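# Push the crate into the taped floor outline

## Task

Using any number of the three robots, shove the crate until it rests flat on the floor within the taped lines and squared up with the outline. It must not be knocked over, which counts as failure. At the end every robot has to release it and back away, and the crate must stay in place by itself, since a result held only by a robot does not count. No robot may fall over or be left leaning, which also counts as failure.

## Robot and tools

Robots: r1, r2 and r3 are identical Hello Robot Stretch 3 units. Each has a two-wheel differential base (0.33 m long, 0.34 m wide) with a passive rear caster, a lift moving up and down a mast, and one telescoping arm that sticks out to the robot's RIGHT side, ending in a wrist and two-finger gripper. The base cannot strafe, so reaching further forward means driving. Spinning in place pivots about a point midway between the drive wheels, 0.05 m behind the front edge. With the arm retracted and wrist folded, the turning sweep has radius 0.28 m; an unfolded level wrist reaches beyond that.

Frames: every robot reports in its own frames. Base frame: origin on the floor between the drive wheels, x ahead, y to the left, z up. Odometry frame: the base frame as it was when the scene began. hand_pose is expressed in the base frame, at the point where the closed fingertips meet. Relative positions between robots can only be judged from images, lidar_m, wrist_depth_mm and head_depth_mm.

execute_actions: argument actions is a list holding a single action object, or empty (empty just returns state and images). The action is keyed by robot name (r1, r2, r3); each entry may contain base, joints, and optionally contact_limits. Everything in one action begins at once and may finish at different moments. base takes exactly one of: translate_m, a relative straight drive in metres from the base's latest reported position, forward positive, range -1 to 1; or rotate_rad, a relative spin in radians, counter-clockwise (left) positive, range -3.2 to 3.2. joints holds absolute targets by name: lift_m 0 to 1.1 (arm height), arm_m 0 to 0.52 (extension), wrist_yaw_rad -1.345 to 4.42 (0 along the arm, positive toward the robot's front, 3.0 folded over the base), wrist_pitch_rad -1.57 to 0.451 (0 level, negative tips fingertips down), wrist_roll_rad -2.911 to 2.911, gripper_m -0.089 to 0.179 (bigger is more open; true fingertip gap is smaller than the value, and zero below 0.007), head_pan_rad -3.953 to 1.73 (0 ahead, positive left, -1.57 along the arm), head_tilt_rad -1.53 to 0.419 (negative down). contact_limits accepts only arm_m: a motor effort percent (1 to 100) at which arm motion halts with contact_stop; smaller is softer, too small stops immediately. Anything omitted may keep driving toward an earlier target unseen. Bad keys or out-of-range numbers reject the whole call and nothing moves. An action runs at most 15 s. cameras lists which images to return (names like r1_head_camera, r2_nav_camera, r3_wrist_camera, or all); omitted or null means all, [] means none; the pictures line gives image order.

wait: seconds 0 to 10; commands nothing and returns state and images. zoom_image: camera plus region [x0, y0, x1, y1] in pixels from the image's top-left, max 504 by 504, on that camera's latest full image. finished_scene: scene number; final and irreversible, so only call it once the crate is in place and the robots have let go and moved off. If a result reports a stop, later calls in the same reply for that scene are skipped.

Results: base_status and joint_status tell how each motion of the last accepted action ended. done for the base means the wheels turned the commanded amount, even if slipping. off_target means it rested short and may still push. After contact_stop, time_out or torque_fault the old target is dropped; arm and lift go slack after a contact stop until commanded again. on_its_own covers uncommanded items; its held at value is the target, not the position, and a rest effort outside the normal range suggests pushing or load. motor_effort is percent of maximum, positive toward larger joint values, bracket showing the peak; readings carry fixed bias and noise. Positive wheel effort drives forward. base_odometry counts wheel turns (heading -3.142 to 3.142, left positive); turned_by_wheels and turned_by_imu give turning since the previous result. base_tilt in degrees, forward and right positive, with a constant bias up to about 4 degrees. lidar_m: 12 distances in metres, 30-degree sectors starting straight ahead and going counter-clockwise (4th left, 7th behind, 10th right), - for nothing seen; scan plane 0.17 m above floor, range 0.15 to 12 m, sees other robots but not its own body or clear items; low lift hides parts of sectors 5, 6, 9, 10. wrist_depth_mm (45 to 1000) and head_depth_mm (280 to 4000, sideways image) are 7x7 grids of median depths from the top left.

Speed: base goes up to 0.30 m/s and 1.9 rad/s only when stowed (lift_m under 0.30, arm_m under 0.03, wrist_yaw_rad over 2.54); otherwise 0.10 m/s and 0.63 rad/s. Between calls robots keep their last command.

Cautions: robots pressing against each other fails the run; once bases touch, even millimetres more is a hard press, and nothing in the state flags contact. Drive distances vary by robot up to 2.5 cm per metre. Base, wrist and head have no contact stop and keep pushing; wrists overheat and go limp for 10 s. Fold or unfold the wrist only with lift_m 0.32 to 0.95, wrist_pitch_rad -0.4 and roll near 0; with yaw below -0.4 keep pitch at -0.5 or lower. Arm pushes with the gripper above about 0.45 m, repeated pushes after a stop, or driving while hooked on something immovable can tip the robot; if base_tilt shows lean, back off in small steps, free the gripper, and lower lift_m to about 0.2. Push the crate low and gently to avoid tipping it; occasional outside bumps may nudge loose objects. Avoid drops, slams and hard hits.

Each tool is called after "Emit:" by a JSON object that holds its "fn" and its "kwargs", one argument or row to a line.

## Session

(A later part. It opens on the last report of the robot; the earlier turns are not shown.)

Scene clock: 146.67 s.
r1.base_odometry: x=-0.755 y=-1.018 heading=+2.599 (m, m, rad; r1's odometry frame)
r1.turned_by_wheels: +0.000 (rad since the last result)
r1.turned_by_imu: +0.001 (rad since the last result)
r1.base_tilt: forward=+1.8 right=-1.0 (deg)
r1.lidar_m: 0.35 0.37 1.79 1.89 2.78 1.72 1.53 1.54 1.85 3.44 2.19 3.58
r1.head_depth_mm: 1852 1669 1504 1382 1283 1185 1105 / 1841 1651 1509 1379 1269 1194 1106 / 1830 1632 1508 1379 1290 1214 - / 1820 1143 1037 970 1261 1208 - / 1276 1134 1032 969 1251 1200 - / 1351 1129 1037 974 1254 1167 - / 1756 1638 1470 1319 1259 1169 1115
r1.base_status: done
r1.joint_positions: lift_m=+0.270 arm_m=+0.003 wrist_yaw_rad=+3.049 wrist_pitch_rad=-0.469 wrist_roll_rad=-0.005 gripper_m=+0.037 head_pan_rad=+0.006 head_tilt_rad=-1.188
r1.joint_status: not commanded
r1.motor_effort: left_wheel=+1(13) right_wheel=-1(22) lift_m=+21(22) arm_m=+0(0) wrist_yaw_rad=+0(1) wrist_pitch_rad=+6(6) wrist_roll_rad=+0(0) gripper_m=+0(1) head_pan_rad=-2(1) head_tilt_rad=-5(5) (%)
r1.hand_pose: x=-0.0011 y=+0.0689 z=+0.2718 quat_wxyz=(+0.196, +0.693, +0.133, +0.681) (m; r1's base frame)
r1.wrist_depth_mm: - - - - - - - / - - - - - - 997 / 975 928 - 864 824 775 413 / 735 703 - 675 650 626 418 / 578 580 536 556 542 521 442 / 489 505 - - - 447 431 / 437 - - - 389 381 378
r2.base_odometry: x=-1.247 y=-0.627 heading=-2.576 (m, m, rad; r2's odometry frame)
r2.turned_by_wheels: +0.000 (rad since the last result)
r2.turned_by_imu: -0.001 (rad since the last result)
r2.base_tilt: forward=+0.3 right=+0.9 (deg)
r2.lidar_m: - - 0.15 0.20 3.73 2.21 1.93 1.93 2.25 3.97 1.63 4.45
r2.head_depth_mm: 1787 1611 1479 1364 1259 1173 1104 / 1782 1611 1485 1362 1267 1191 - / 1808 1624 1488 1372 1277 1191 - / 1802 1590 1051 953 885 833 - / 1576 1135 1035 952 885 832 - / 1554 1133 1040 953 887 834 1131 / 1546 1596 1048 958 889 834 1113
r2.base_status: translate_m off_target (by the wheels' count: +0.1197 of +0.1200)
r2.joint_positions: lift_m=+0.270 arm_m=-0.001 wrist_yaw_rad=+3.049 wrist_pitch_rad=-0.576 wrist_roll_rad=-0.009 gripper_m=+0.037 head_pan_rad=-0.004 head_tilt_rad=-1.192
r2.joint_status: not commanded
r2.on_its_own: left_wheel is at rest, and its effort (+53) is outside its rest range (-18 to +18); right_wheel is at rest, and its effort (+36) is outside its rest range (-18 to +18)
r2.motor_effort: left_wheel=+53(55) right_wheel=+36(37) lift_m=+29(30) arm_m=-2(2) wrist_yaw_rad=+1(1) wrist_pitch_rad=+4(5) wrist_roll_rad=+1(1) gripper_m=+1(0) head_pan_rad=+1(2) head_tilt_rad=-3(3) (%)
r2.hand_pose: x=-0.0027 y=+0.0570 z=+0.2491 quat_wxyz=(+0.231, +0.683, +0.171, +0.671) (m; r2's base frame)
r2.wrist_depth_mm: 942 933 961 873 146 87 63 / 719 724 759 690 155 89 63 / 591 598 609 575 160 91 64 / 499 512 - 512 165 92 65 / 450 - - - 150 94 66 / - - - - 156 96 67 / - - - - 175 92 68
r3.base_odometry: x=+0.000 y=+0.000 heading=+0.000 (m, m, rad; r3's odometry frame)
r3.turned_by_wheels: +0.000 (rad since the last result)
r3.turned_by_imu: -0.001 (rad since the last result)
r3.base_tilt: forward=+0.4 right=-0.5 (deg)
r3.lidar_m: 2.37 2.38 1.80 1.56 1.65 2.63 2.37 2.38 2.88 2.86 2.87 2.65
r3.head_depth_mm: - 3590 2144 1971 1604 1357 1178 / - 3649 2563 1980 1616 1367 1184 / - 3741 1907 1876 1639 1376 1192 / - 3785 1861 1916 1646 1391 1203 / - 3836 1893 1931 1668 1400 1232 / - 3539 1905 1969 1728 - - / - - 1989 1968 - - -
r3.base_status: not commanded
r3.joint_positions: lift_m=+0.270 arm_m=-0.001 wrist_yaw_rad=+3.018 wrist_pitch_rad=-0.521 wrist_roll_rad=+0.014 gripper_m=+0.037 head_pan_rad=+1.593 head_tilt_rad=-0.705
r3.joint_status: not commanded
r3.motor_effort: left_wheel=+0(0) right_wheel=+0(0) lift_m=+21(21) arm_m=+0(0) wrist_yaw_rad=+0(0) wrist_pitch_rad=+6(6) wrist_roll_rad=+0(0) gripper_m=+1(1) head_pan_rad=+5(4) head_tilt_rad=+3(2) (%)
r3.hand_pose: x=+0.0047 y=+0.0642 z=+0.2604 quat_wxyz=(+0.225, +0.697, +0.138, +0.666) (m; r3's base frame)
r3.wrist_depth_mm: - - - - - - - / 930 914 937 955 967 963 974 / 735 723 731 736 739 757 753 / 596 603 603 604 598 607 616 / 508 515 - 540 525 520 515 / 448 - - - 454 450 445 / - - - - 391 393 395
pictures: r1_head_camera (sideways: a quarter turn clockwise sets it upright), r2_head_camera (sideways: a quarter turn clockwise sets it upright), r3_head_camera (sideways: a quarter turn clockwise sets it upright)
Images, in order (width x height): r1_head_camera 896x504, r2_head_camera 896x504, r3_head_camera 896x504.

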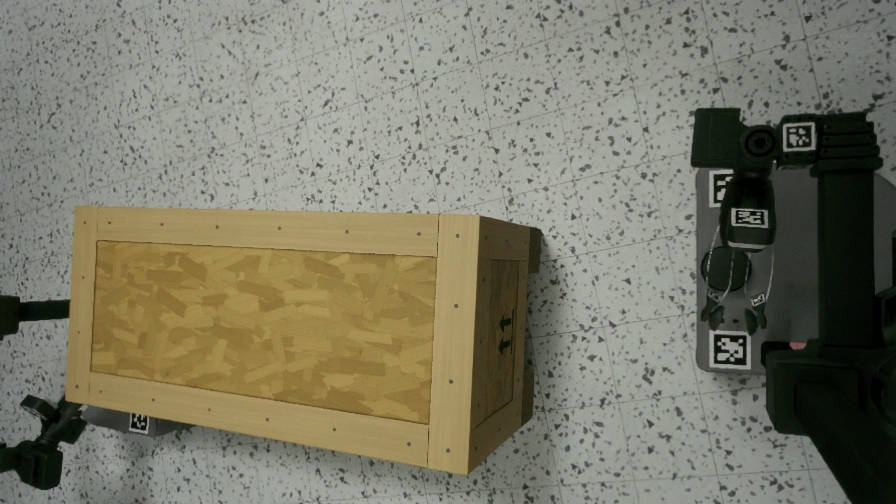

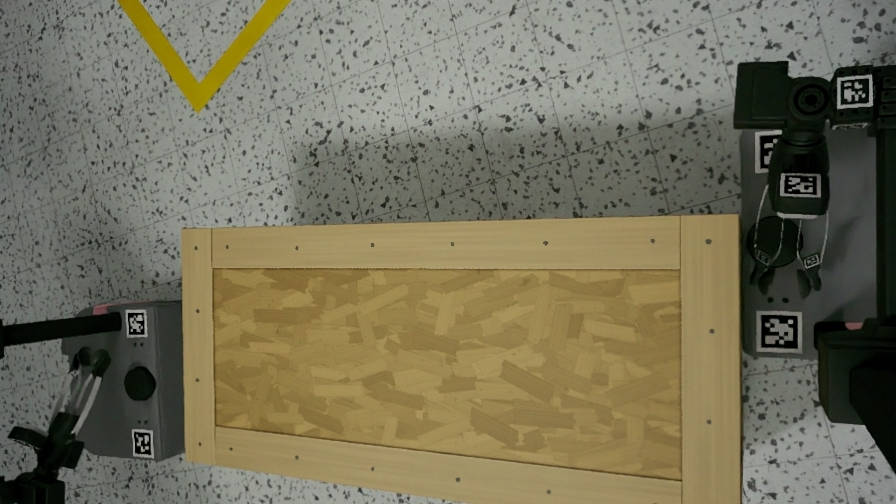

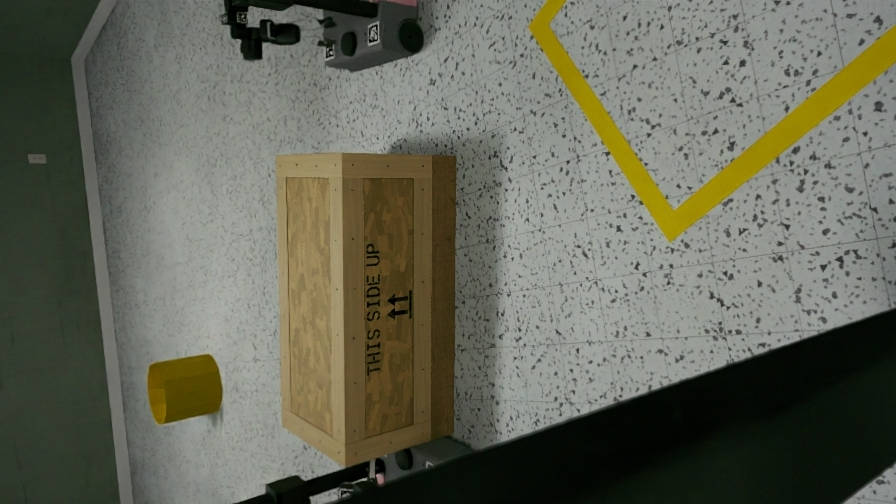

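Emit:
{"fn": "execute_actions", "kwargs": {
  "actions": [
    {"r1":{"base":{"rotate_rad":1.57}},"r2":{"base":{"translate_m":-0.27}},"r3":{"base":{"translate_m":-0.53},"joints":{"head_pan_rad":-1.8,"head_tilt_rad":-0.8}}}
  ],
  "cameras": ["r3_nav_camera","r2_nav_camera"]
}}

Emit:
{"fn": "execute_actions", "kwargs": {
  "actions": [
    {"r1":{"base":{"translate_m":-0.46}},"r2":{"base":{"rotate_rad":-1.57}},"r3":{"base":{"rotate_rad":1.57},"joints":{"head_pan_rad":0,"head_tilt_rad":-0.7}}}
  ],
  "cameras": ["r3_head_camera","r2_nav_camera","r1_nav_camera"]
}}

Scene clock: 178.27 s.
r1.base_odometry: x=-0.755 y=-1.018 heading=-2.114 (m, m, rad; r1's odometry frame)
r1.turned_by_wheels: +1.570 (rad since the last result)
r1.turned_by_imu: +1.568 (rad since the last result)
r1.base_tilt: forward=+1.9 right=-1.0 (deg)
r1.lidar_m: 4.54 2.86 1.74 1.54 1.54 1.83 3.37 2.19 3.61 0.35 0.37 2.02
r1.head_depth_mm: 1856 1650 1511 1384 969 955 1103 / 1848 1666 1515 1382 1270 1196 1115 / 1825 1652 1502 1383 1274 1202 - / 1808 1641 1500 1370 1270 1204 - / 1809 1641 1499 1375 1267 1201 - / 1820 1636 1480 1370 1256 1174 - / 1809 1627 1483 1368 1254 1173 1117
r1.base_status: done
r1.joint_positions: lift_m=+0.270 arm_m=+0.003 wrist_yaw_rad=+3.049 wrist_pitch_rad=-0.469 wrist_roll_rad=-0.005 gripper_m=+0.037 head_pan_rad=+0.006 head_tilt_rad=-1.188
r1.joint_status: not commanded
r1.motor_effort: left_wheel=-3(11) right_wheel=+3(11) lift_m=+22(21) arm_m=+0(0) wrist_yaw_rad=+0(1) wrist_pitch_rad=+5(6) wrist_roll_rad=+0(0) gripper_m=+0(0) head_pan_rad=-2(1) head_tilt_rad=-5(5) (%)
r1.hand_pose: x=-0.0011 y=+0.0689 z=+0.2718 quat_wxyz=(+0.196, +0.693, +0.133, +0.681) (m; r1's base frame)
r1.wrist_depth_mm: - - - - - - - / - - - - - - - / 964 932 - 853 823 765 767 / 729 717 - 668 647 631 619 / 578 570 565 569 550 519 504 / 487 506 - - - 443 436 / 434 - - - 395 386 377
r2.base_odometry: x=-1.019 y=-0.482 heading=-2.576 (m, m, rad; r2's odometry frame)
r2.turned_by_wheels: +0.000 (rad since the last result)
r2.turned_by_imu: -0.003 (rad since the last result)
r2.base_tilt: forward=+0.2 right=+0.9 (deg)
r2.lidar_m: 0.32 0.33 0.45 1.89 3.26 1.91 1.67 1.67 1.96 3.44 1.56 3.50
r2.head_depth_mm: 1786 1608 1480 1366 1269 1175 1102 / 1793 1609 1481 1366 1256 1192 - / 1787 1631 1474 1362 1268 1188 - / 1797 1147 1051 951 1227 1190 - / 1655 1136 1039 957 1229 1186 - / 1315 1141 1042 957 1202 1184 1130 / 1641 1568 1053 962 1234 1186 1111
r2.base_status: done
r2.joint_positions: lift_m=+0.270 arm_m=-0.001 wrist_yaw_rad=+3.049 wrist_pitch_rad=-0.576 wrist_roll_rad=-0.009 gripper_m=+0.037 head_pan_rad=-0.004 head_tilt_rad=-1.192
r2.joint_status: not commanded
r2.motor_effort: left_wheel=+1(31) right_wheel=+0(21) lift_m=+30(30) arm_m=-1(1) wrist_yaw_rad=+0(1) wrist_pitch_rad=+4(5) wrist_roll_rad=+1(1) gripper_m=+1(0) head_pan_rad=+1(2) head_tilt_rad=-4(3) (%)
r2.hand_pose: x=-0.0027 y=+0.0570 z=+0.2491 quat_wxyz=(+0.231, +0.683, +0.171, +0.671) (m; r2's base frame)
r2.wrist_depth_mm: 908 931 962 - - 971 323 / 734 727 736 744 778 457 327 / 594 595 611 613 621 467 333 / 507 512 - 533 525 506 336 / 447 - - - 460 456 340 / - - - - 394 404 397 / - - - - 356 359 348
r3.base_odometry: x=-0.530 y=+0.000 heading=+0.000 (m, m, rad; r3's odometry frame)
r3.turned_by_wheels: +0.000 (rad since the last result)
r3.turned_by_imu: +0.000 (rad since the last result)
r3.base_tilt: forward=+0.4 right=-0.6 (deg)
r3.lidar_m: 2.88 2.90 1.63 1.59 1.70 2.06 1.85 1.86 2.25 2.96 2.97 3.21
r3.head_depth_mm: 2600 2725 2211 1793 1507 1298 1140 / 2957 2945 2240 1816 1514 1311 1144 / 2961 2985 2268 1832 1531 1315 1154 / 2806 3000 2293 1855 1538 1319 1160 / 2685 2967 2348 1866 1551 1336 1169 / 2646 2857 2360 1876 1566 1342 1180 / 2526 2797 2398 1895 1594 1360 1181
r3.base_status: done
r3.joint_positions: lift_m=+0.270 arm_m=-0.001 wrist_yaw_rad=+3.018 wrist_pitch_rad=-0.521 wrist_roll_rad=+0.014 gripper_m=+0.037 head_pan_rad=-1.793 head_tilt_rad=-0.790
r3.joint_status: all done
r3.motor_effort: left_wheel=+0(9) right_wheel=+0(9) lift_m=+21(21) arm_m=+0(0) wrist_yaw_rad=-1(0) wrist_pitch_rad=+6(6) wrist_roll_rad=+0(0) gripper_m=+1(0) head_pan_rad=-4(56) head_tilt_rad=-4(15) (%)
r3.hand_pose: x=+0.0047 y=+0.0642 z=+0.2604 quat_wxyz=(+0.225, +0.697, +0.138, +0.666) (m; r3's base frame)
r3.wrist_depth_mm: - - - - - - - / 943 908 942 954 954 989 983 / 730 726 730 744 738 742 755 / 598 599 602 607 609 609 615 / 505 516 - 532 525 515 517 / 450 - - - 458 446 444 / - - - - 393 393 392
pictures: r2_nav_camera (sideways: a quarter turn counterclockwise sets it upright), r3_nav_camera (sideways: a quarter turn counterclockwise sets it upright)
Images, in order (width x height): r2_nav_camera 672x504, r3_nav_camera 672x504.

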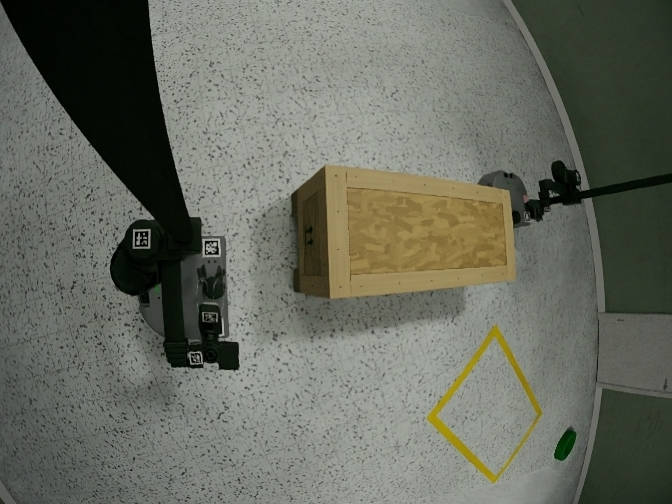

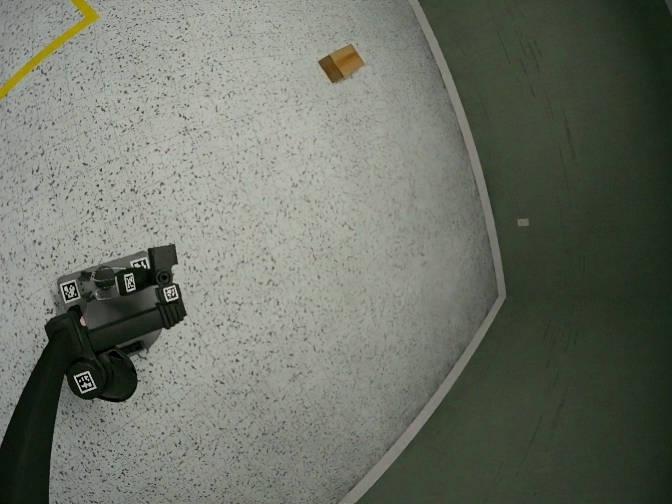

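Scene clock: 181.47 s.
r1.base_odometry: x=-0.517 y=-0.624 heading=-2.114 (m, m, rad; r1's odometry frame)
r1.turned_by_wheels: +0.000 (rad since the last result)
r1.turned_by_imu: +0.001 (rad since the last result)
r1.base_tilt: forward=+1.9 right=-1.0 (deg)
r1.lidar_m: 4.98 2.63 1.62 1.44 1.44 1.72 3.16 1.91 1.86 3.28 0.54 0.52
r1.head_depth_mm: 1825 1653 1063 1018 1278 1192 1106 / 1840 1645 1511 1354 1281 1194 1104 / 1844 1651 1496 1378 1278 1206 - / 1827 1637 1496 1384 1270 1200 - / 1821 1646 1499 1365 1261 1205 - / 1813 1639 1495 1374 1266 1176 - / 1797 1639 1479 1357 1263 1176 1120
r1.base_status: done
r1.joint_positions: lift_m=+0.270 arm_m=+0.003 wrist_yaw_rad=+3.049 wrist_pitch_rad=-0.469 wrist_roll_rad=-0.005 gripper_m=+0.037 head_pan_rad=+0.006 head_tilt_rad=-1.188
r1.joint_status: not commanded
r1.motor_effort: left_wheel=-3(15) right_wheel=+3(6) lift_m=+22(22) arm_m=+0(0) wrist_yaw_rad=+1(1) wrist_pitch_rad=+6(6) wrist_roll_rad=+0(0) gripper_m=+0(0) head_pan_rad=-2(1) head_tilt_rad=-5(5) (%)
r1.hand_pose: x=-0.0011 y=+0.0689 z=+0.2718 quat_wxyz=(+0.196, +0.693, +0.133, +0.681) (m; r1's base frame)
r1.wrist_depth_mm: - - - - - - - / - - - - - - - / 970 916 - 845 818 797 765 / 729 694 - 670 642 622 609 / 575 572 563 569 543 519 513 / 491 510 - - - 441 435 / 440 - - - 393 384 378
r2.base_odometry: x=-1.019 y=-0.482 heading=+2.137 (m, m, rad; r2's odometry frame)
r2.turned_by_wheels: -1.570 (rad since the last result)
r2.turned_by_imu: -1.550 (rad since the last result)
r2.base_tilt: forward=+0.2 right=+0.9 (deg)
r2.lidar_m: 1.74 1.69 3.49 0.32 0.33 0.46 1.88 3.19 1.90 1.67 1.67 1.96
r2.head_depth_mm: 1783 1618 1475 1361 1261 1171 1093 / 1787 1618 1487 1364 1263 1185 - / 1782 1623 1489 1368 1268 1189 - / 1806 1628 1486 1364 1269 1179 - / 1805 1618 1492 1373 1262 1194 - / 1750 1631 1494 1378 1273 1184 1133 / 1677 1629 1492 1376 1278 1186 963
r2.base_status: done
r2.joint_positions: lift_m=+0.270 arm_m=-0.001 wrist_yaw_rad=+3.049 wrist_pitch_rad=-0.576 wrist_roll_rad=-0.009 gripper_m=+0.037 head_pan_rad=-0.004 head_tilt_rad=-1.192
r2.joint_status: not commanded
r2.motor_effort: left_wheel=+2(13) right_wheel=-2(8) lift_m=+30(30) arm_m=-2(2) wrist_yaw_rad=+0(1) wrist_pitch_rad=+4(5) wrist_roll_rad=+1(1) gripper_m=+1(1) head_pan_rad=+1(2) head_tilt_rad=-4(4) (%)
r2.hand_pose: x=-0.0027 y=+0.0570 z=+0.2491 quat_wxyz=(+0.231, +0.683, +0.171, +0.671) (m; r2's base frame)
r2.wrist_depth_mm: 319 321 335 357 - - - / 355 363 377 400 765 778 796 / 401 412 433 468 623 636 641 / 477 495 - 520 522 526 533 / 450 - - - 461 461 461 / - - - - 387 405 403 / - - - - 357 361 363
r3.base_odometry: x=-0.530 y=+0.000 heading=+1.570 (m, m, rad; r3's odometry frame)
r3.turned_by_wheels: +1.570 (rad since the last result)
r3.turned_by_imu: +1.542 (rad since the last result)
r3.base_tilt: forward=+0.4 right=-0.5 (deg)
r3.lidar_m: 1.59 1.69 2.07 1.85 1.85 2.23 2.95 2.96 3.24 2.89 2.90 1.63
r3.head_depth_mm: - 3586 1806 1886 1614 1354 1178 / - 3639 1822 1887 1618 1375 1179 / - 3764 1836 1907 1644 1380 1187 / - 3784 1856 1921 1646 1393 1199 / - 3496 2567 1995 1669 1398 1203 / - 3758 2112 1976 1687 1412 1215 / - - 2554 2060 1691 1428 1226
r3.base_status: done
r3.joint_positions: lift_m=+0.270 arm_m=-0.001 wrist_yaw_rad=+3.018 wrist_pitch_rad=-0.521 wrist_roll_rad=+0.014 gripper_m=+0.037 head_pan_rad=-0.007 head_tilt_rad=-0.704
r3.joint_status: all done
r3.motor_effort: left_wheel=-1(10) right_wheel=+3(13) lift_m=+21(21) arm_m=+0(0) wrist_yaw_rad=-1(0) wrist_pitch_rad=+6(6) wrist_roll_rad=+0(0) gripper_m=-1(1) head_pan_rad=+5(57) head_tilt_rad=+3(12) (%)
r3.hand_pose: x=+0.0047 y=+0.0642 z=+0.2604 quat_wxyz=(+0.225, +0.697, +0.138, +0.666) (m; r3's base frame)
r3.wrist_depth_mm: - - - - - - - / 932 909 959 954 961 971 986 / 729 734 738 739 743 759 748 / 599 606 604 603 611 604 610 / 504 517 - 538 531 514 516 / 449 - - - 460 447 445 / - - - - 393 392 392
pictures: r1_nav_camera (sideways: a quarter turn counterclockwise sets it upright), r2_nav_camera (sideways: a quarter turn counterclockwise sets it upright), r3_head_camera (sideways: a quarter turn clockwise sets it upright)
Images, in order (width x height): r1_nav_camera 672x504, r2_nav_camera 672x504, r3_head_camera 896x504.

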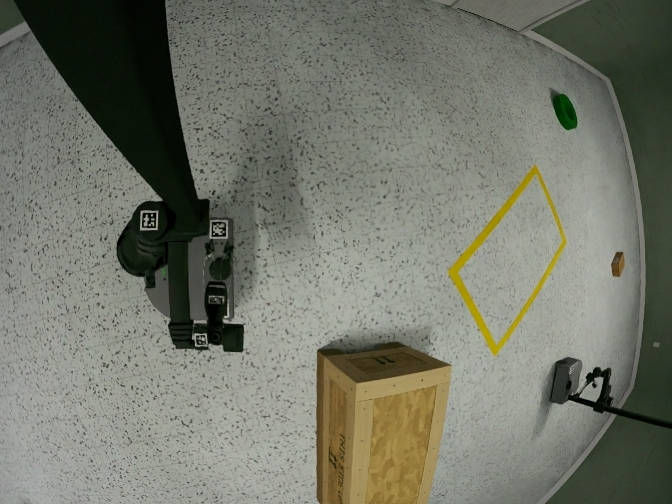

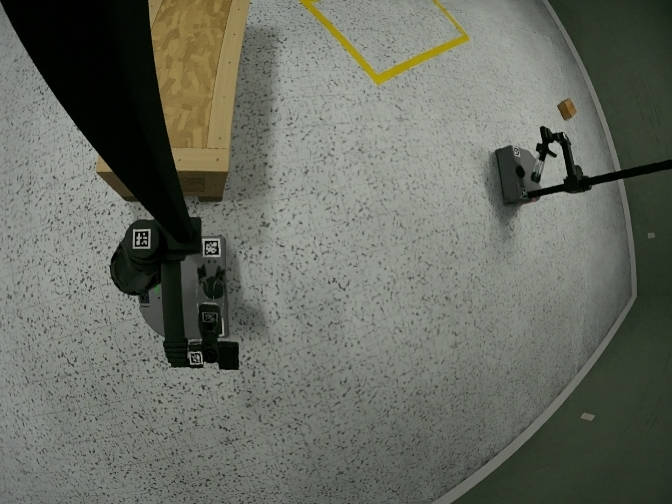

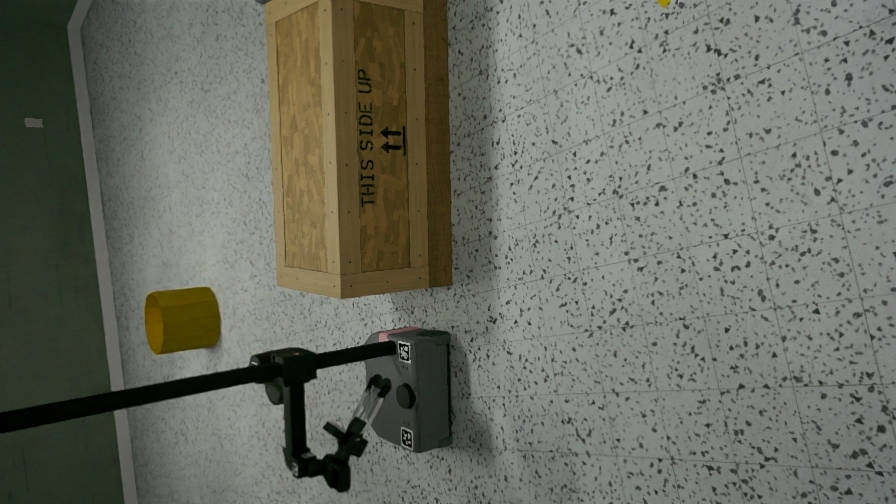

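Emit:
{"fn": "execute_actions", "kwargs": {
  "actions": [
    {"r1":{"base":{"rotate_rad":-1.57}},"r2":{"base":{"translate_m":-0.72}},"r3":{"base":{"translate_m":-0.45}}}
  ],
  "cameras": []
}}

Emit:
{"fn": "execute_actions", "kwargs": {
  "actions": [
    {"r1":{"base":{"translate_m":0.47}},"r2":{"base":{"rotate_rad":1.57}},"r3":{"base":{"rotate_rad":0.03}}}
  ],
  "cameras": ["r2_nav_camera","r1_nav_camera"]
}}

Emit:
{"fn": "execute_actions", "kwargs": {
  "actions": [
    {"r1":{"base":{"rotate_rad":1.57}}}
  ],
  "cameras": ["r1_head_camera","r2_head_camera"]
}}

Scene clock: 193.60 s.
r1.base_odometry: x=-0.517 y=-0.624 heading=+2.599 (m, m, rad; r1's odometry frame)
r1.turned_by_wheels: -1.570 (rad since the last result)
r1.turned_by_imu: -1.569 (rad since the last result)
r1.base_tilt: forward=+2.0 right=-1.0 (deg)
r1.lidar_m: 1.35 0.53 0.52 4.98 2.56 1.61 1.44 1.44 1.74 3.25 1.89 1.86
r1.head_depth_mm: 1853 1656 1519 1384 1281 1188 1116 / 1850 1652 1502 1389 1274 1195 1113 / 1601 1620 1507 1375 1267 1207 - / 1580 1618 1492 1387 1268 1205 - / 1825 1635 1495 1379 1268 1207 - / 1795 1601 1486 1360 1268 1173 - / 1788 1167 1137 1168 1243 1174 1117
r1.base_status: done
r1.joint_positions: lift_m=+0.270 arm_m=+0.003 wrist_yaw_rad=+3.049 wrist_pitch_rad=-0.469 wrist_roll_rad=-0.005 gripper_m=+0.037 head_pan_rad=+0.006 head_tilt_rad=-1.188
r1.joint_status: not commanded
r1.motor_effort: left_wheel=+4(15) right_wheel=-2(6) lift_m=+21(21) arm_m=+0(0) wrist_yaw_rad=+0(0) wrist_pitch_rad=+5(6) wrist_roll_rad=+0(0) gripper_m=+0(0) head_pan_rad=-1(2) head_tilt_rad=-5(5) (%)
r1.hand_pose: x=-0.0011 y=+0.0688 z=+0.2718 quat_wxyz=(+0.196, +0.693, +0.133, +0.681) (m; r1's base frame)
r1.wrist_depth_mm: - - - - - 575 422 / - - - - - 597 449 / 981 927 - 868 826 591 505 / 733 687 - 665 650 573 559 / 590 579 548 567 546 522 511 / 490 510 - - - 446 430 / 435 - - - 392 386 377
r2.base_odometry: x=-0.632 y=-1.089 heading=+2.137 (m, m, rad; r2's odometry frame)
r2.turned_by_wheels: +0.000 (rad since the last result)
r2.turned_by_imu: -0.006 (rad since the last result)
r2.base_tilt: forward=+0.2 right=+0.9 (deg)
r2.lidar_m: 2.81 0.49 0.52 1.47 2.92 3.40 1.17 3.36 2.09 1.84 1.84 2.15
r2.head_depth_mm: 1779 1622 1473 1358 1264 1171 1103 / 1793 1613 1479 1362 1258 1189 - / 1784 1630 1483 1366 1260 1187 - / 1786 1624 1491 1375 1272 1190 - / 1804 1639 1482 1368 1271 1191 - / 1819 1637 1481 1364 1277 1188 1130 / 1830 1635 1067 1000 1248 1189 1109
r2.base_status: done
r2.joint_positions: lift_m=+0.270 arm_m=-0.001 wrist_yaw_rad=+3.049 wrist_pitch_rad=-0.576 wrist_roll_rad=-0.009 gripper_m=+0.037 head_pan_rad=-0.004 head_tilt_rad=-1.192
r2.joint_status: not commanded
r2.motor_effort: left_wheel=+3(7) right_wheel=-2(10) lift_m=+29(29) arm_m=-2(2) wrist_yaw_rad=+1(1) wrist_pitch_rad=+4(4) wrist_roll_rad=+1(1) gripper_m=+0(0) head_pan_rad=+2(2) head_tilt_rad=-4(3) (%)
r2.hand_pose: x=-0.0027 y=+0.0570 z=+0.2491 quat_wxyz=(+0.231, +0.683, +0.171, +0.671) (m; r2's base frame)
r2.wrist_depth_mm: 917 931 974 - 861 520 402 / 712 735 753 765 749 532 450 / 607 609 616 605 628 539 592 / 506 513 - 554 519 530 533 / 451 - - - 463 455 462 / - - - - 392 400 406 / - - - - 357 358 361
r3.base_odometry: x=-0.530 y=-0.450 heading=+1.570 (m, m, rad; r3's odometry frame)
r3.turned_by_wheels: +0.000 (rad since the last result)
r3.turned_by_imu: +0.000 (rad since the last result)
r3.base_tilt: forward=+0.5 right=-0.6 (deg)
r3.lidar_m: 2.04 3.18 1.97 1.76 1.77 2.12 2.52 2.53 3.03 2.95 2.98 2.09
r3.head_depth_mm: - 3617 2244 1959 1599 1358 1179 / - 3664 2222 2002 1615 1366 1179 / - 3738 2239 2015 1629 1381 1193 / - 3861 2238 2029 1656 1389 1198 / - 3428 2718 2063 1664 1399 1208 / - 3756 2743 2087 1684 1411 1214 / - - 2764 2116 1706 1425 1226
r3.base_status: done
r3.joint_positions: lift_m=+0.270 arm_m=-0.001 wrist_yaw_rad=+3.018 wrist_pitch_rad=-0.521 wrist_roll_rad=+0.014 gripper_m=+0.037 head_pan_rad=-0.007 head_tilt_rad=-0.703
r3.joint_status: not commanded
r3.motor_effort: left_wheel=-1(12) right_wheel=+3(7) lift_m=+21(21) arm_m=+0(0) wrist_yaw_rad=-1(0) wrist_pitch_rad=+6(6) wrist_roll_rad=+0(0) gripper_m=+1(0) head_pan_rad=+4(4) head_tilt_rad=+1(1) (%)
r3.hand_pose: x=+0.0047 y=+0.0642 z=+0.2604 quat_wxyz=(+0.225, +0.697, +0.138, +0.666) (m; r3's base frame)
r3.wrist_depth_mm: - - - - - - - / 939 923 940 975 966 968 966 / 729 736 732 742 751 748 748 / 596 595 614 600 604 605 620 / 508 514 - 540 527 515 515 / 452 - - - 456 446 447 / - - - - 393 395 393
pictures: none
No camera images: the call's "cameras" was empty. Leave "cameras" out to get every camera's image.

Scene clock: 196.90 s.
r1.base_odometry: x=-0.920 y=-0.381 heading=+2.599 (m, m, rad; r1's odometry frame)
r1.turned_by_wheels: +0.000 (rad since the last result)
r1.turned_by_imu: -0.001 (rad since the last result)
r1.base_tilt: forward=+1.9 right=-1.0 (deg)
r1.lidar_m: 1.01 0.51 0.38 0.37 0.39 2.12 1.89 1.90 2.28 3.58 1.55 3.16
r1.head_depth_mm: 1843 1657 1502 1386 1274 1187 1110 / 1847 1658 1494 1391 1282 1195 1099 / 1141 1483 1483 1382 1273 1198 - / 1748 1419 1502 1373 1265 1202 - / 1752 1462 1500 1367 1265 1200 - / 1792 1625 1491 1374 1255 1175 - / 1823 1617 1071 1111 1130 1144 1109
r1.base_status: done
r1.joint_positions: lift_m=+0.270 arm_m=+0.003 wrist_yaw_rad=+3.049 wrist_pitch_rad=-0.469 wrist_roll_rad=-0.005 gripper_m=+0.037 head_pan_rad=+0.006 head_tilt_rad=-1.188
r1.joint_status: not commanded
r1.motor_effort: left_wheel=+3(16) right_wheel=-2(7) lift_m=+21(22) arm_m=+0(0) wrist_yaw_rad=+0(0) wrist_pitch_rad=+6(5) wrist_roll_rad=+0(0) gripper_m=+1(0) head_pan_rad=-1(2) head_tilt_rad=-5(5) (%)
r1.hand_pose: x=-0.0011 y=+0.0688 z=+0.2718 quat_wxyz=(+0.196, +0.693, +0.133, +0.681) (m; r1's base frame)
r1.wrist_depth_mm: - - 371 379 383 387 390 / - - 405 407 423 428 430 / 978 949 - 462 463 467 476 / 722 713 - 535 520 535 536 / 584 569 563 561 545 508 510 / 489 493 - - - 447 435 / 440 - - - 392 384 379
r2.base_odometry: x=-0.632 y=-1.089 heading=-2.576 (m, m, rad; r2's odometry frame)
r2.turned_by_wheels: +1.570 (rad since the last result)
r2.turned_by_imu: +1.549 (rad since the last result)
r2.base_tilt: forward=+0.2 right=+0.9 (deg)
r2.lidar_m: 1.01 2.91 3.39 1.17 3.36 2.11 1.84 1.84 2.13 2.82 0.49 0.51
r2.head_depth_mm: 1328 1170 1175 1189 1237 1177 1096 / 1795 1603 1463 1368 1262 1191 - / 1201 1437 1488 1362 1268 1190 - / 1708 1424 1488 1364 1274 1187 - / 1148 1424 1478 1376 1266 1194 - / 1807 1630 1500 1368 1273 1185 1125 / 1817 1637 1515 1374 1274 1190 1114
r2.base_status: done
r2.joint_positions: lift_m=+0.270 arm_m=-0.001 wrist_yaw_rad=+3.049 wrist_pitch_rad=-0.576 wrist_roll_rad=-0.009 gripper_m=+0.037 head_pan_rad=-0.004 head_tilt_rad=-1.192
r2.joint_status: not commanded
r2.motor_effort: left_wheel=-2(9) right_wheel=+2(13) lift_m=+30(30) arm_m=-2(2) wrist_yaw_rad=+1(1) wrist_pitch_rad=+4(4) wrist_roll_rad=+1(1) gripper_m=+0(1) head_pan_rad=+1(2) head_tilt_rad=-3(4) (%)
r2.hand_pose: x=-0.0027 y=+0.0570 z=+0.2491 quat_wxyz=(+0.231, +0.683, +0.171, +0.671) (m; r2's base frame)
r2.wrist_depth_mm: 919 942 961 - - - - / 715 738 751 755 758 779 800 / 588 596 620 611 625 635 635 / 503 513 - 536 522 526 536 / 451 - - - 459 457 461 / - - - - 396 403 405 / - - - - 356 361 362
r3.base_odometry: x=-0.530 y=-0.450 heading=+1.600 (m, m, rad; r3's odometry frame)
r3.turned_by_wheels: +0.030 (rad since the last result)
r3.turned_by_imu: +0.029 (rad since the last result)
r3.base_tilt: forward=+0.4 right=-0.6 (deg)
r3.lidar_m: 2.04 3.03 1.94 1.76 1.77 2.17 2.52 2.54 3.08 2.96 2.99 2.07
r3.head_depth_mm: - 2465 2182 1982 1608 1362 1179 / - 3608 2203 1988 1615 1366 1185 / - 3793 2219 2002 1642 1385 1191 / - 3824 2292 2042 1655 1386 1196 / - 3654 2676 2055 1667 1397 1211 / - 3798 2734 2088 1687 1417 1216 / - - 2820 2110 1701 1427 1225
r3.base_status: done
r3.joint_positions: lift_m=+0.270 arm_m=-0.001 wrist_yaw_rad=+3.018 wrist_pitch_rad=-0.521 wrist_roll_rad=+0.014 gripper_m=+0.037 head_pan_rad=-0.007 head_tilt_rad=-0.703
r3.joint_status: not commanded
r3.motor_effort: left_wheel=-2(9) right_wheel=+3(11) lift_m=+22(21) arm_m=+0(0) wrist_yaw_rad=+0(1) wrist_pitch_rad=+6(6) wrist_roll_rad=+0(0) gripper_m=+0(0) head_pan_rad=+4(5) head_tilt_rad=+1(1) (%)
r3.hand_pose: x=+0.0047 y=+0.0642 z=+0.2604 quat_wxyz=(+0.225, +0.697, +0.138, +0.666) (m; r3's base frame)
r3.wrist_depth_mm: - - - - - - - / 934 900 950 969 951 969 979 / 731 737 732 743 755 755 753 / 600 598 610 606 606 609 622 / 510 516 - 539 527 513 518 / 452 - - - 461 446 446 / - - - - 392 393 392
pictures: r1_nav_camera (sideways: a quarter turn counterclockwise sets it upright), r2_nav_camera (sideways: a quarter turn counterclockwise sets it upright)
Images, in order (width x height): r1_nav_camera 672x504, r2_nav_camera 672x504.

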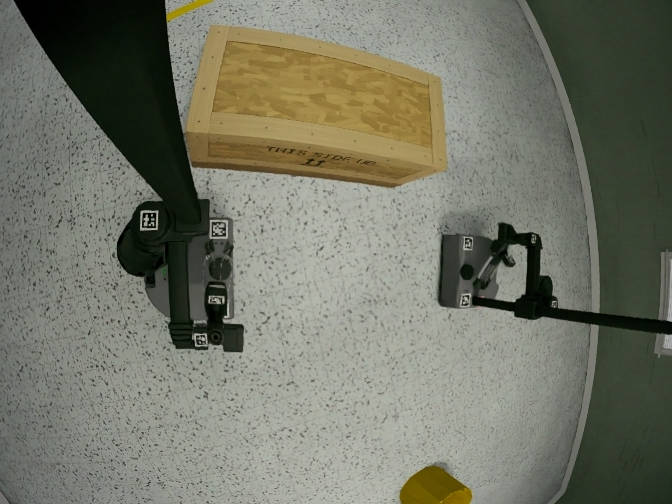

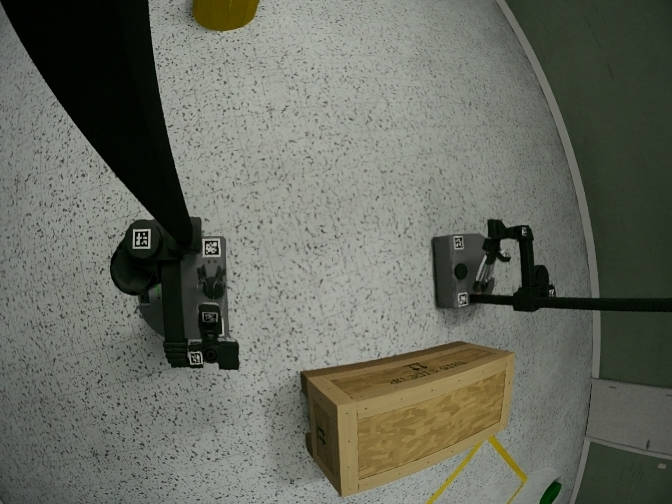

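Scene clock: 199.10 s.
r1.base_odometry: x=-0.920 y=-0.381 heading=-2.114 (m, m, rad; r1's odometry frame)
r1.turned_by_wheels: +1.570 (rad since the last result)
r1.turned_by_imu: +1.568 (rad since the last result)
r1.base_tilt: forward=+1.9 right=-1.0 (deg)
r1.lidar_m: 0.37 0.39 2.14 1.89 1.90 2.26 3.57 1.55 3.21 1.01 0.51 0.38
r1.head_depth_mm: 1853 1662 1055 986 1265 1185 1109 / 1857 1654 1044 984 1259 1187 1105 / 1822 1656 1042 984 1257 1205 - / 1830 1647 1042 977 1261 1199 - / 1816 1631 1064 986 1259 1203 - / 1819 1639 1493 1369 1267 1182 - / 1786 1631 1480 1357 1263 1172 1118
r1.base_status: done
r1.joint_positions: lift_m=+0.270 arm_m=+0.003 wrist_yaw_rad=+3.049 wrist_pitch_rad=-0.469 wrist_roll_rad=-0.005 gripper_m=+0.037 head_pan_rad=+0.006 head_tilt_rad=-1.188
r1.joint_status: not commanded
r1.motor_effort: left_wheel=-2(11) right_wheel=+3(10) lift_m=+21(21) arm_m=+0(0) wrist_yaw_rad=+0(1) wrist_pitch_rad=+6(5) wrist_roll_rad=+0(0) gripper_m=+0(1) head_pan_rad=-1(1) head_tilt_rad=-5(5) (%)
r1.hand_pose: x=-0.0011 y=+0.0688 z=+0.2718 quat_wxyz=(+0.196, +0.693, +0.133, +0.681) (m; r1's base frame)
r1.wrist_depth_mm: - - - - - - - / - - - - - - - / 963 907 - 861 813 794 771 / 720 695 - 652 642 628 610 / 586 580 559 578 557 516 507 / 488 503 - - - 441 444 / 440 - - - 395 382 387
r2.base_odometry: x=-0.632 y=-1.089 heading=-2.576 (m, m, rad; r2's odometry frame)
r2.turned_by_wheels: +0.000 (rad since the last result)
r2.turned_by_imu: +0.000 (rad since the last result)
r2.base_tilt: forward=+0.3 right=+0.9 (deg)
r2.lidar_m: 1.01 2.92 3.39 1.17 3.35 2.12 1.84 1.84 2.14 2.81 0.49 0.51
r2.head_depth_mm: 1321 1170 1179 1192 1240 1174 1104 / 1787 1600 1461 1359 1262 1190 - / 1782 1634 1482 1364 1264 1190 - / 1788 1369 1453 1371 1265 1186 - / 1123 1415 1444 1371 1271 1195 - / 1718 1632 1501 1383 1274 1184 1129 / 1820 1638 1493 1371 1267 1191 1111
r2.base_status: not commanded
r2.joint_positions: lift_m=+0.270 arm_m=-0.001 wrist_yaw_rad=+3.049 wrist_pitch_rad=-0.576 wrist_roll_rad=-0.009 gripper_m=+0.037 head_pan_rad=-0.004 head_tilt_rad=-1.192
r2.joint_status: not commanded
r2.motor_effort: left_wheel=-2(1) right_wheel=+2(2) lift_m=+30(30) arm_m=-2(2) wrist_yaw_rad=+1(1) wrist_pitch_rad=+4(5) wrist_roll_rad=+1(1) gripper_m=+0(0) head_pan_rad=+2(3) head_tilt_rad=-3(3) (%)
r2.hand_pose: x=-0.0027 y=+0.0570 z=+0.2491 quat_wxyz=(+0.231, +0.683, +0.171, +0.671) (m; r2's base frame)
r2.wrist_depth_mm: 941 937 982 - - - - / 722 739 741 752 775 786 796 / 601 610 608 615 619 627 639 / 506 510 - 536 526 530 531 / 459 - - - 458 454 462 / - - - - 393 401 405 / - - - - 355 356 359
r3.base_odometry: x=-0.530 y=-0.450 heading=+1.600 (m, m, rad; r3's odometry frame)
r3.turned_by_wheels: +0.000 (rad since the last result)
r3.turned_by_imu: +0.000 (rad since the last result)
r3.base_tilt: forward=+0.4 right=-0.6 (deg)
r3.lidar_m: 2.04 3.03 1.94 1.76 1.77 2.17 2.52 2.53 3.08 2.97 2.99 2.07
r3.head_depth_mm: - 2711 2182 1974 1602 1357 1180 / - 3404 2227 1988 1618 1368 1186 / - 3741 2222 2016 1637 1382 1190 / - 3806 2292 2039 1652 1394 1202 / - 3659 2690 2073 1669 1403 1204 / - 3805 2733 2072 1685 1411 1214 / - - 2784 2106 1705 1423 1228
r3.base_status: not commanded
r3.joint_positions: lift_m=+0.270 arm_m=-0.001 wrist_yaw_rad=+3.018 wrist_pitch_rad=-0.521 wrist_roll_rad=+0.014 gripper_m=+0.037 head_pan_rad=-0.007 head_tilt_rad=-0.703
r3.joint_status: not commanded
r3.motor_effort: left_wheel=-1(1) right_wheel=+3(3) lift_m=+21(21) arm_m=+0(0) wrist_yaw_rad=-1(0) wrist_pitch_rad=+6(6) wrist_roll_rad=+0(0) gripper_m=+0(1) head_pan_rad=+4(5) head_tilt_rad=+2(2) (%)
r3.hand_pose: x=+0.0047 y=+0.0642 z=+0.2604 quat_wxyz=(+0.225, +0.697, +0.138, +0.666) (m; r3's base frame)
r3.wrist_depth_mm: - - - - - - - / 934 906 970 952 971 974 973 / 733 729 735 740 745 752 755 / 603 604 605 607 604 613 605 / 507 513 - 535 530 515 515 / 452 - - - 456 446 450 / - - - - 388 391 396
pictures: r1_head_camera (sideways: a quarter turn clockwise sets it upright), r2_head_camera (sideways: a quarter turn clockwise sets it upright)
Images, in order (width x height): r1_head_camera 896x504, r2_head_camera 896x504.

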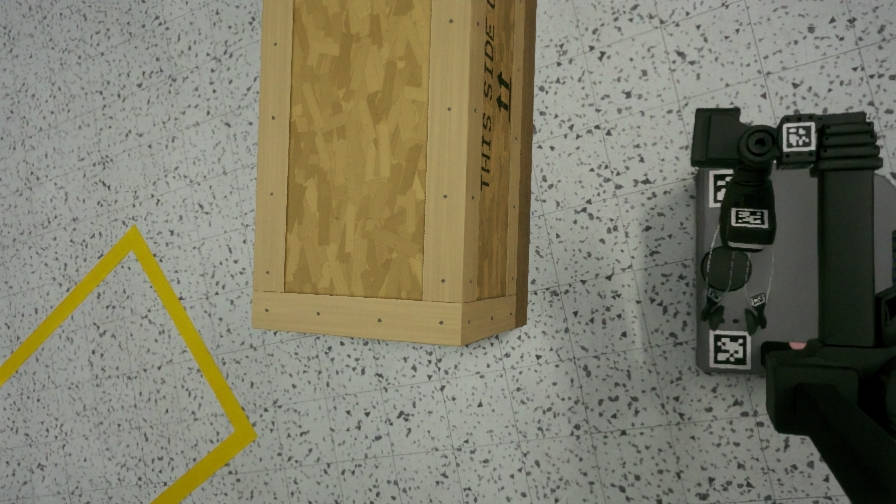

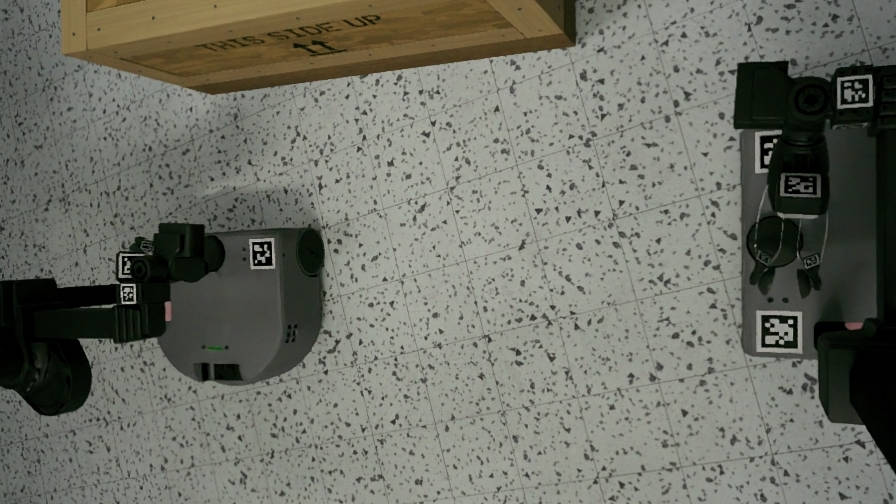

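Emit:
{"fn": "execute_actions", "kwargs": {
  "actions": [
    {"r1":{"base":{"translate_m":0.31}},"r2":{"base":{"translate_m":0.435}}}
  ],
  "cameras": []
}}

Emit:
{"fn": "execute_actions", "kwargs": {
  "actions": [
    {"r2":{"base":{"rotate_rad":-1.59}}}
  ],
  "cameras": ["r2_head_camera","r2_nav_camera"]
}}

Scene clock: 205.93 s.
r1.base_odometry: x=-1.080 y=-0.647 heading=-2.114 (m, m, rad; r1's odometry frame)
r1.turned_by_wheels: +0.000 (rad since the last result)
r1.turned_by_imu: -0.001 (rad since the last result)
r1.base_tilt: forward=+1.9 right=-1.0 (deg)
r1.lidar_m: - - 2.21 1.96 1.96 2.33 3.90 1.80 0.65 0.23 0.15 -
r1.head_depth_mm: 1850 1653 1512 961 890 1161 1107 / 1850 1638 1503 959 884 850 1107 / 1820 1643 1508 954 882 843 - / 1827 1655 1499 954 882 845 - / 1829 1648 1504 962 882 839 - / 1810 1635 1495 1379 1275 1172 - / 1802 1620 1493 1373 1262 1175 1112
r1.base_status: done
r1.joint_positions: lift_m=+0.270 arm_m=+0.003 wrist_yaw_rad=+3.049 wrist_pitch_rad=-0.469 wrist_roll_rad=-0.005 gripper_m=+0.037 head_pan_rad=+0.006 head_tilt_rad=-1.188
r1.joint_status: not commanded
r1.motor_effort: left_wheel=-2(9) right_wheel=+2(12) lift_m=+21(21) arm_m=+0(1) wrist_yaw_rad=+0(0) wrist_pitch_rad=+6(6) wrist_roll_rad=+0(0) gripper_m=+0(0) head_pan_rad=-1(1) head_tilt_rad=-4(5) (%)
r1.hand_pose: x=-0.0011 y=+0.0688 z=+0.2718 quat_wxyz=(+0.196, +0.693, +0.133, +0.681) (m; r1's base frame)
r1.wrist_depth_mm: - - - - - 123 84 / - - - - - 126 85 / 978 954 - 874 822 129 86 / 743 718 - 672 638 132 88 / 583 563 556 559 211 138 89 / 494 497 - - - 140 93 / 433 - - - 255 133 94
r2.base_odometry: x=-0.999 y=-1.322 heading=-2.576 (m, m, rad; r2's odometry frame)
r2.turned_by_wheels: +0.000 (rad since the last result)
r2.turned_by_imu: +0.002 (rad since the last result)
r2.base_tilt: forward=+0.3 right=+0.9 (deg)
r2.lidar_m: 0.79 2.50 2.91 1.30 1.26 2.59 2.25 2.26 0.37 0.36 0.38 0.51
r2.head_depth_mm: 1702 1606 1097 1054 1190 1148 1093 / 1787 962 930 1193 1268 1190 - / 1802 980 1265 1231 1260 1188 - / 1793 1632 1491 1349 1265 1192 - / 1798 1639 1484 1369 1277 1188 - / 1801 1646 1490 1376 1275 1183 1130 / 1814 1635 1496 1384 1274 1184 1106
r2.base_status: done
r2.joint_positions: lift_m=+0.270 arm_m=-0.001 wrist_yaw_rad=+3.049 wrist_pitch_rad=-0.576 wrist_roll_rad=-0.009 gripper_m=+0.037 head_pan_rad=-0.004 head_tilt_rad=-1.192
r2.joint_status: not commanded
r2.motor_effort: left_wheel=-2(8) right_wheel=+3(11) lift_m=+29(30) arm_m=-2(2) wrist_yaw_rad=+1(1) wrist_pitch_rad=+4(4) wrist_roll_rad=+1(0) gripper_m=+0(1) head_pan_rad=+3(2) head_tilt_rad=-3(3) (%)
r2.hand_pose: x=-0.0027 y=+0.0570 z=+0.2491 quat_wxyz=(+0.231, +0.683, +0.171, +0.671) (m; r2's base frame)
r2.wrist_depth_mm: 937 938 963 - - - - / 725 720 753 747 769 770 777 / 608 597 608 610 618 635 630 / 502 510 - 541 524 534 537 / 449 - - - 463 460 462 / - - - - 395 405 402 / - - - - 356 360 366
r3.base_odometry: x=-0.530 y=-0.450 heading=+1.600 (m, m, rad; r3's odometry frame)
r3.turned_by_wheels: +0.000 (rad since the last result)
r3.turned_by_imu: -0.001 (rad since the last result)
r3.base_tilt: forward=+0.4 right=-0.6 (deg)
r3.lidar_m: 2.04 3.05 1.94 1.76 1.77 2.17 2.52 2.53 3.09 2.97 2.99 2.08
r3.head_depth_mm: - 2411 2195 1959 1611 1358 1176 / - 3499 2200 1995 1614 1370 1185 / - 3719 2209 2026 1640 1374 1190 / - 2741 2298 2041 1662 1387 1204 / - 3802 2690 2049 1667 1398 1215 / - 3993 2730 2077 1687 1416 1217 / - - 2789 2095 1706 1421 1229
r3.base_status: not commanded
r3.joint_positions: lift_m=+0.270 arm_m=-0.001 wrist_yaw_rad=+3.018 wrist_pitch_rad=-0.521 wrist_roll_rad=+0.014 gripper_m=+0.037 head_pan_rad=-0.007 head_tilt_rad=-0.703
r3.joint_status: not commanded
r3.motor_effort: left_wheel=-1(1) right_wheel=+3(3) lift_m=+21(21) arm_m=+0(0) wrist_yaw_rad=+0(0) wrist_pitch_rad=+6(6) wrist_roll_rad=+0(0) gripper_m=+1(0) head_pan_rad=+4(4) head_tilt_rad=+3(1) (%)
r3.hand_pose: x=+0.0047 y=+0.0642 z=+0.2604 quat_wxyz=(+0.225, +0.697, +0.138, +0.666) (m; r3's base frame)
r3.wrist_depth_mm: - - - - - - - / 937 921 966 965 978 965 966 / 729 727 742 738 732 754 745 / 598 604 599 598 608 609 611 / 504 519 - 536 527 514 518 / 450 - - - 453 447 444 / - - - - 392 393 392
pictures: none
No camera images: the call's "cameras" was empty. Leave "cameras" out to get every camera's image.

Scene clock: 208.20 s.
r1.base_odometry: x=-1.080 y=-0.647 heading=-2.114 (m, m, rad; r1's odometry frame)
r1.turned_by_wheels: +0.000 (rad since the last result)
r1.turned_by_imu: +0.000 (rad since the last result)
r1.base_tilt: forward=+1.9 right=-1.0 (deg)
r1.lidar_m: - - 2.22 1.96 1.97 2.34 3.88 1.80 0.58 0.23 0.15 -
r1.head_depth_mm: 1851 1669 1516 962 884 1148 1110 / 1848 1646 1502 957 885 845 1106 / 1823 1652 1499 959 878 848 - / 1816 1658 1501 948 880 846 - / 1816 1641 1493 964 881 841 - / 1826 1644 1494 1367 1267 1165 - / 1806 1626 1474 1370 1265 1176 1111
r1.base_status: not commanded
r1.joint_positions: lift_m=+0.270 arm_m=+0.003 wrist_yaw_rad=+3.049 wrist_pitch_rad=-0.469 wrist_roll_rad=-0.005 gripper_m=+0.037 head_pan_rad=+0.006 head_tilt_rad=-1.188
r1.joint_status: not commanded
r1.motor_effort: left_wheel=-2(2) right_wheel=+3(3) lift_m=+22(21) arm_m=-1(1) wrist_yaw_rad=+0(0) wrist_pitch_rad=+6(6) wrist_roll_rad=+0(0) gripper_m=+0(1) head_pan_rad=-3(1) head_tilt_rad=-6(5) (%)
r1.hand_pose: x=-0.0011 y=+0.0688 z=+0.2718 quat_wxyz=(+0.196, +0.693, +0.133, +0.681) (m; r1's base frame)
r1.wrist_depth_mm: - - - - - 123 84 / - - - - - 126 85 / 953 903 - 873 829 129 86 / 744 705 - 674 639 133 88 / 590 571 568 559 213 138 89 / 491 507 - - - 140 93 / 438 - - - 259 133 94
r2.base_odometry: x=-0.999 y=-1.322 heading=+2.117 (m, m, rad; r2's odometry frame)
r2.turned_by_wheels: -1.590 (rad since the last result)
r2.turned_by_imu: -1.570 (rad since the last result)
r2.base_tilt: forward=+0.2 right=+1.0 (deg)
r2.lidar_m: 0.36 0.38 0.51 0.78 2.50 2.90 1.32 1.25 2.60 2.26 2.26 0.38
r2.head_depth_mm: 1778 1599 1477 1372 1262 1175 1104 / 1784 1630 1471 1369 1258 1190 - / 1797 1628 1068 984 1250 1193 - / 1796 1621 1037 966 1235 1195 - / 1800 1627 1040 973 1248 1194 - / 1815 1625 1040 968 1243 1193 1131 / 1810 1640 1047 971 1238 1182 1105
r2.base_status: done
r2.joint_positions: lift_m=+0.270 arm_m=-0.001 wrist_yaw_rad=+3.049 wrist_pitch_rad=-0.576 wrist_roll_rad=-0.009 gripper_m=+0.037 head_pan_rad=-0.004 head_tilt_rad=-1.192
r2.joint_status: not commanded
r2.motor_effort: left_wheel=+2(13) right_wheel=-3(9) lift_m=+30(30) arm_m=-2(2) wrist_yaw_rad=+1(1) wrist_pitch_rad=+4(4) wrist_roll_rad=+1(1) gripper_m=+0(1) head_pan_rad=+2(1) head_tilt_rad=-2(4) (%)
r2.hand_pose: x=-0.0027 y=+0.0569 z=+0.2491 quat_wxyz=(+0.231, +0.683, +0.171, +0.671) (m; r2's base frame)
r2.wrist_depth_mm: 938 925 966 607 598 509 367 / 735 734 753 595 559 514 373 / 591 609 606 607 594 518 376 / 511 516 - 544 528 498 378 / 450 - - - 461 458 381 / - - - - 393 402 384 / - - - - 355 362 358
r3.base_odometry: x=-0.530 y=-0.450 heading=+1.600 (m, m, rad; r3's odometry frame)
r3.turned_by_wheels: +0.000 (rad since the last result)
r3.turned_by_imu: +0.000 (rad since the last result)
r3.base_tilt: forward=+0.4 right=-0.5 (deg)
r3.lidar_m: 2.04 3.05 1.94 1.76 1.78 2.16 2.52 2.53 3.09 2.96 2.98 2.08
r3.head_depth_mm: - 2399 2184 1981 1615 1359 1180 / - 3499 2201 1993 1627 1368 1182 / - 3487 2215 2013 1636 1382 1189 / - 3541 2299 2044 1654 1392 1198 / - 3759 2714 2060 1677 1400 1208 / - - 2741 2077 1690 1418 1216 / - - 2775 2112 1700 1413 1224
r3.base_status: not commanded
r3.joint_positions: lift_m=+0.270 arm_m=-0.001 wrist_yaw_rad=+3.018 wrist_pitch_rad=-0.521 wrist_roll_rad=+0.014 gripper_m=+0.037 head_pan_rad=-0.007 head_tilt_rad=-0.703
r3.joint_status: not commanded
r3.motor_effort: left_wheel=-2(2) right_wheel=+3(2) lift_m=+21(21) arm_m=+0(0) wrist_yaw_rad=+0(0) wrist_pitch_rad=+6(6) wrist_roll_rad=+0(0) gripper_m=+0(1) head_pan_rad=+4(5) head_tilt_rad=+2(1) (%)
r3.hand_pose: x=+0.0047 y=+0.0642 z=+0.2604 quat_wxyz=(+0.225, +0.697, +0.138, +0.666) (m; r3's base frame)
r3.wrist_depth_mm: - - - - - - - / 936 919 946 940 956 979 963 / 726 723 740 743 744 744 766 / 596 597 602 603 609 612 608 / 504 515 - 532 523 513 514 / 451 - - - 456 447 444 / - - - - 391 394 391
pictures: r2_head_camera (sideways: a quarter turn clockwise sets it upright), r2_nav_camera (sideways: a quarter turn counterclockwise sets it upright)
Images, in order (width x height): r2_head_camera 896x504, r2_nav_camera 672x504.

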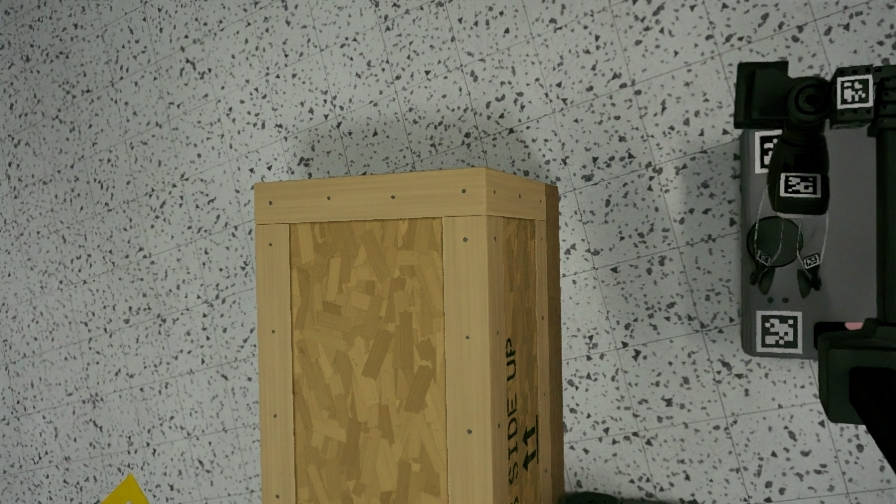

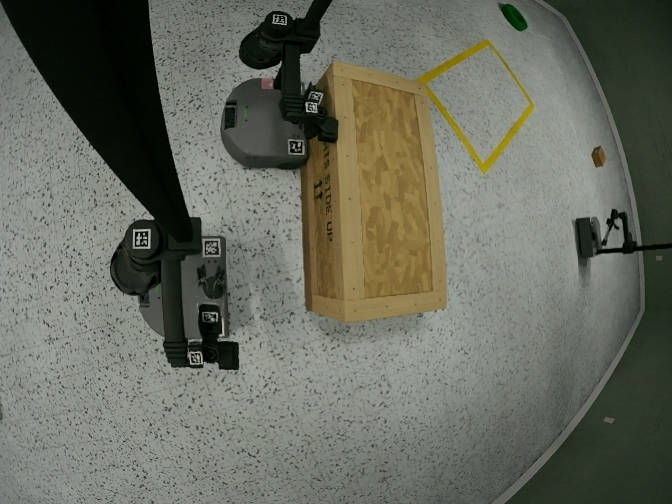

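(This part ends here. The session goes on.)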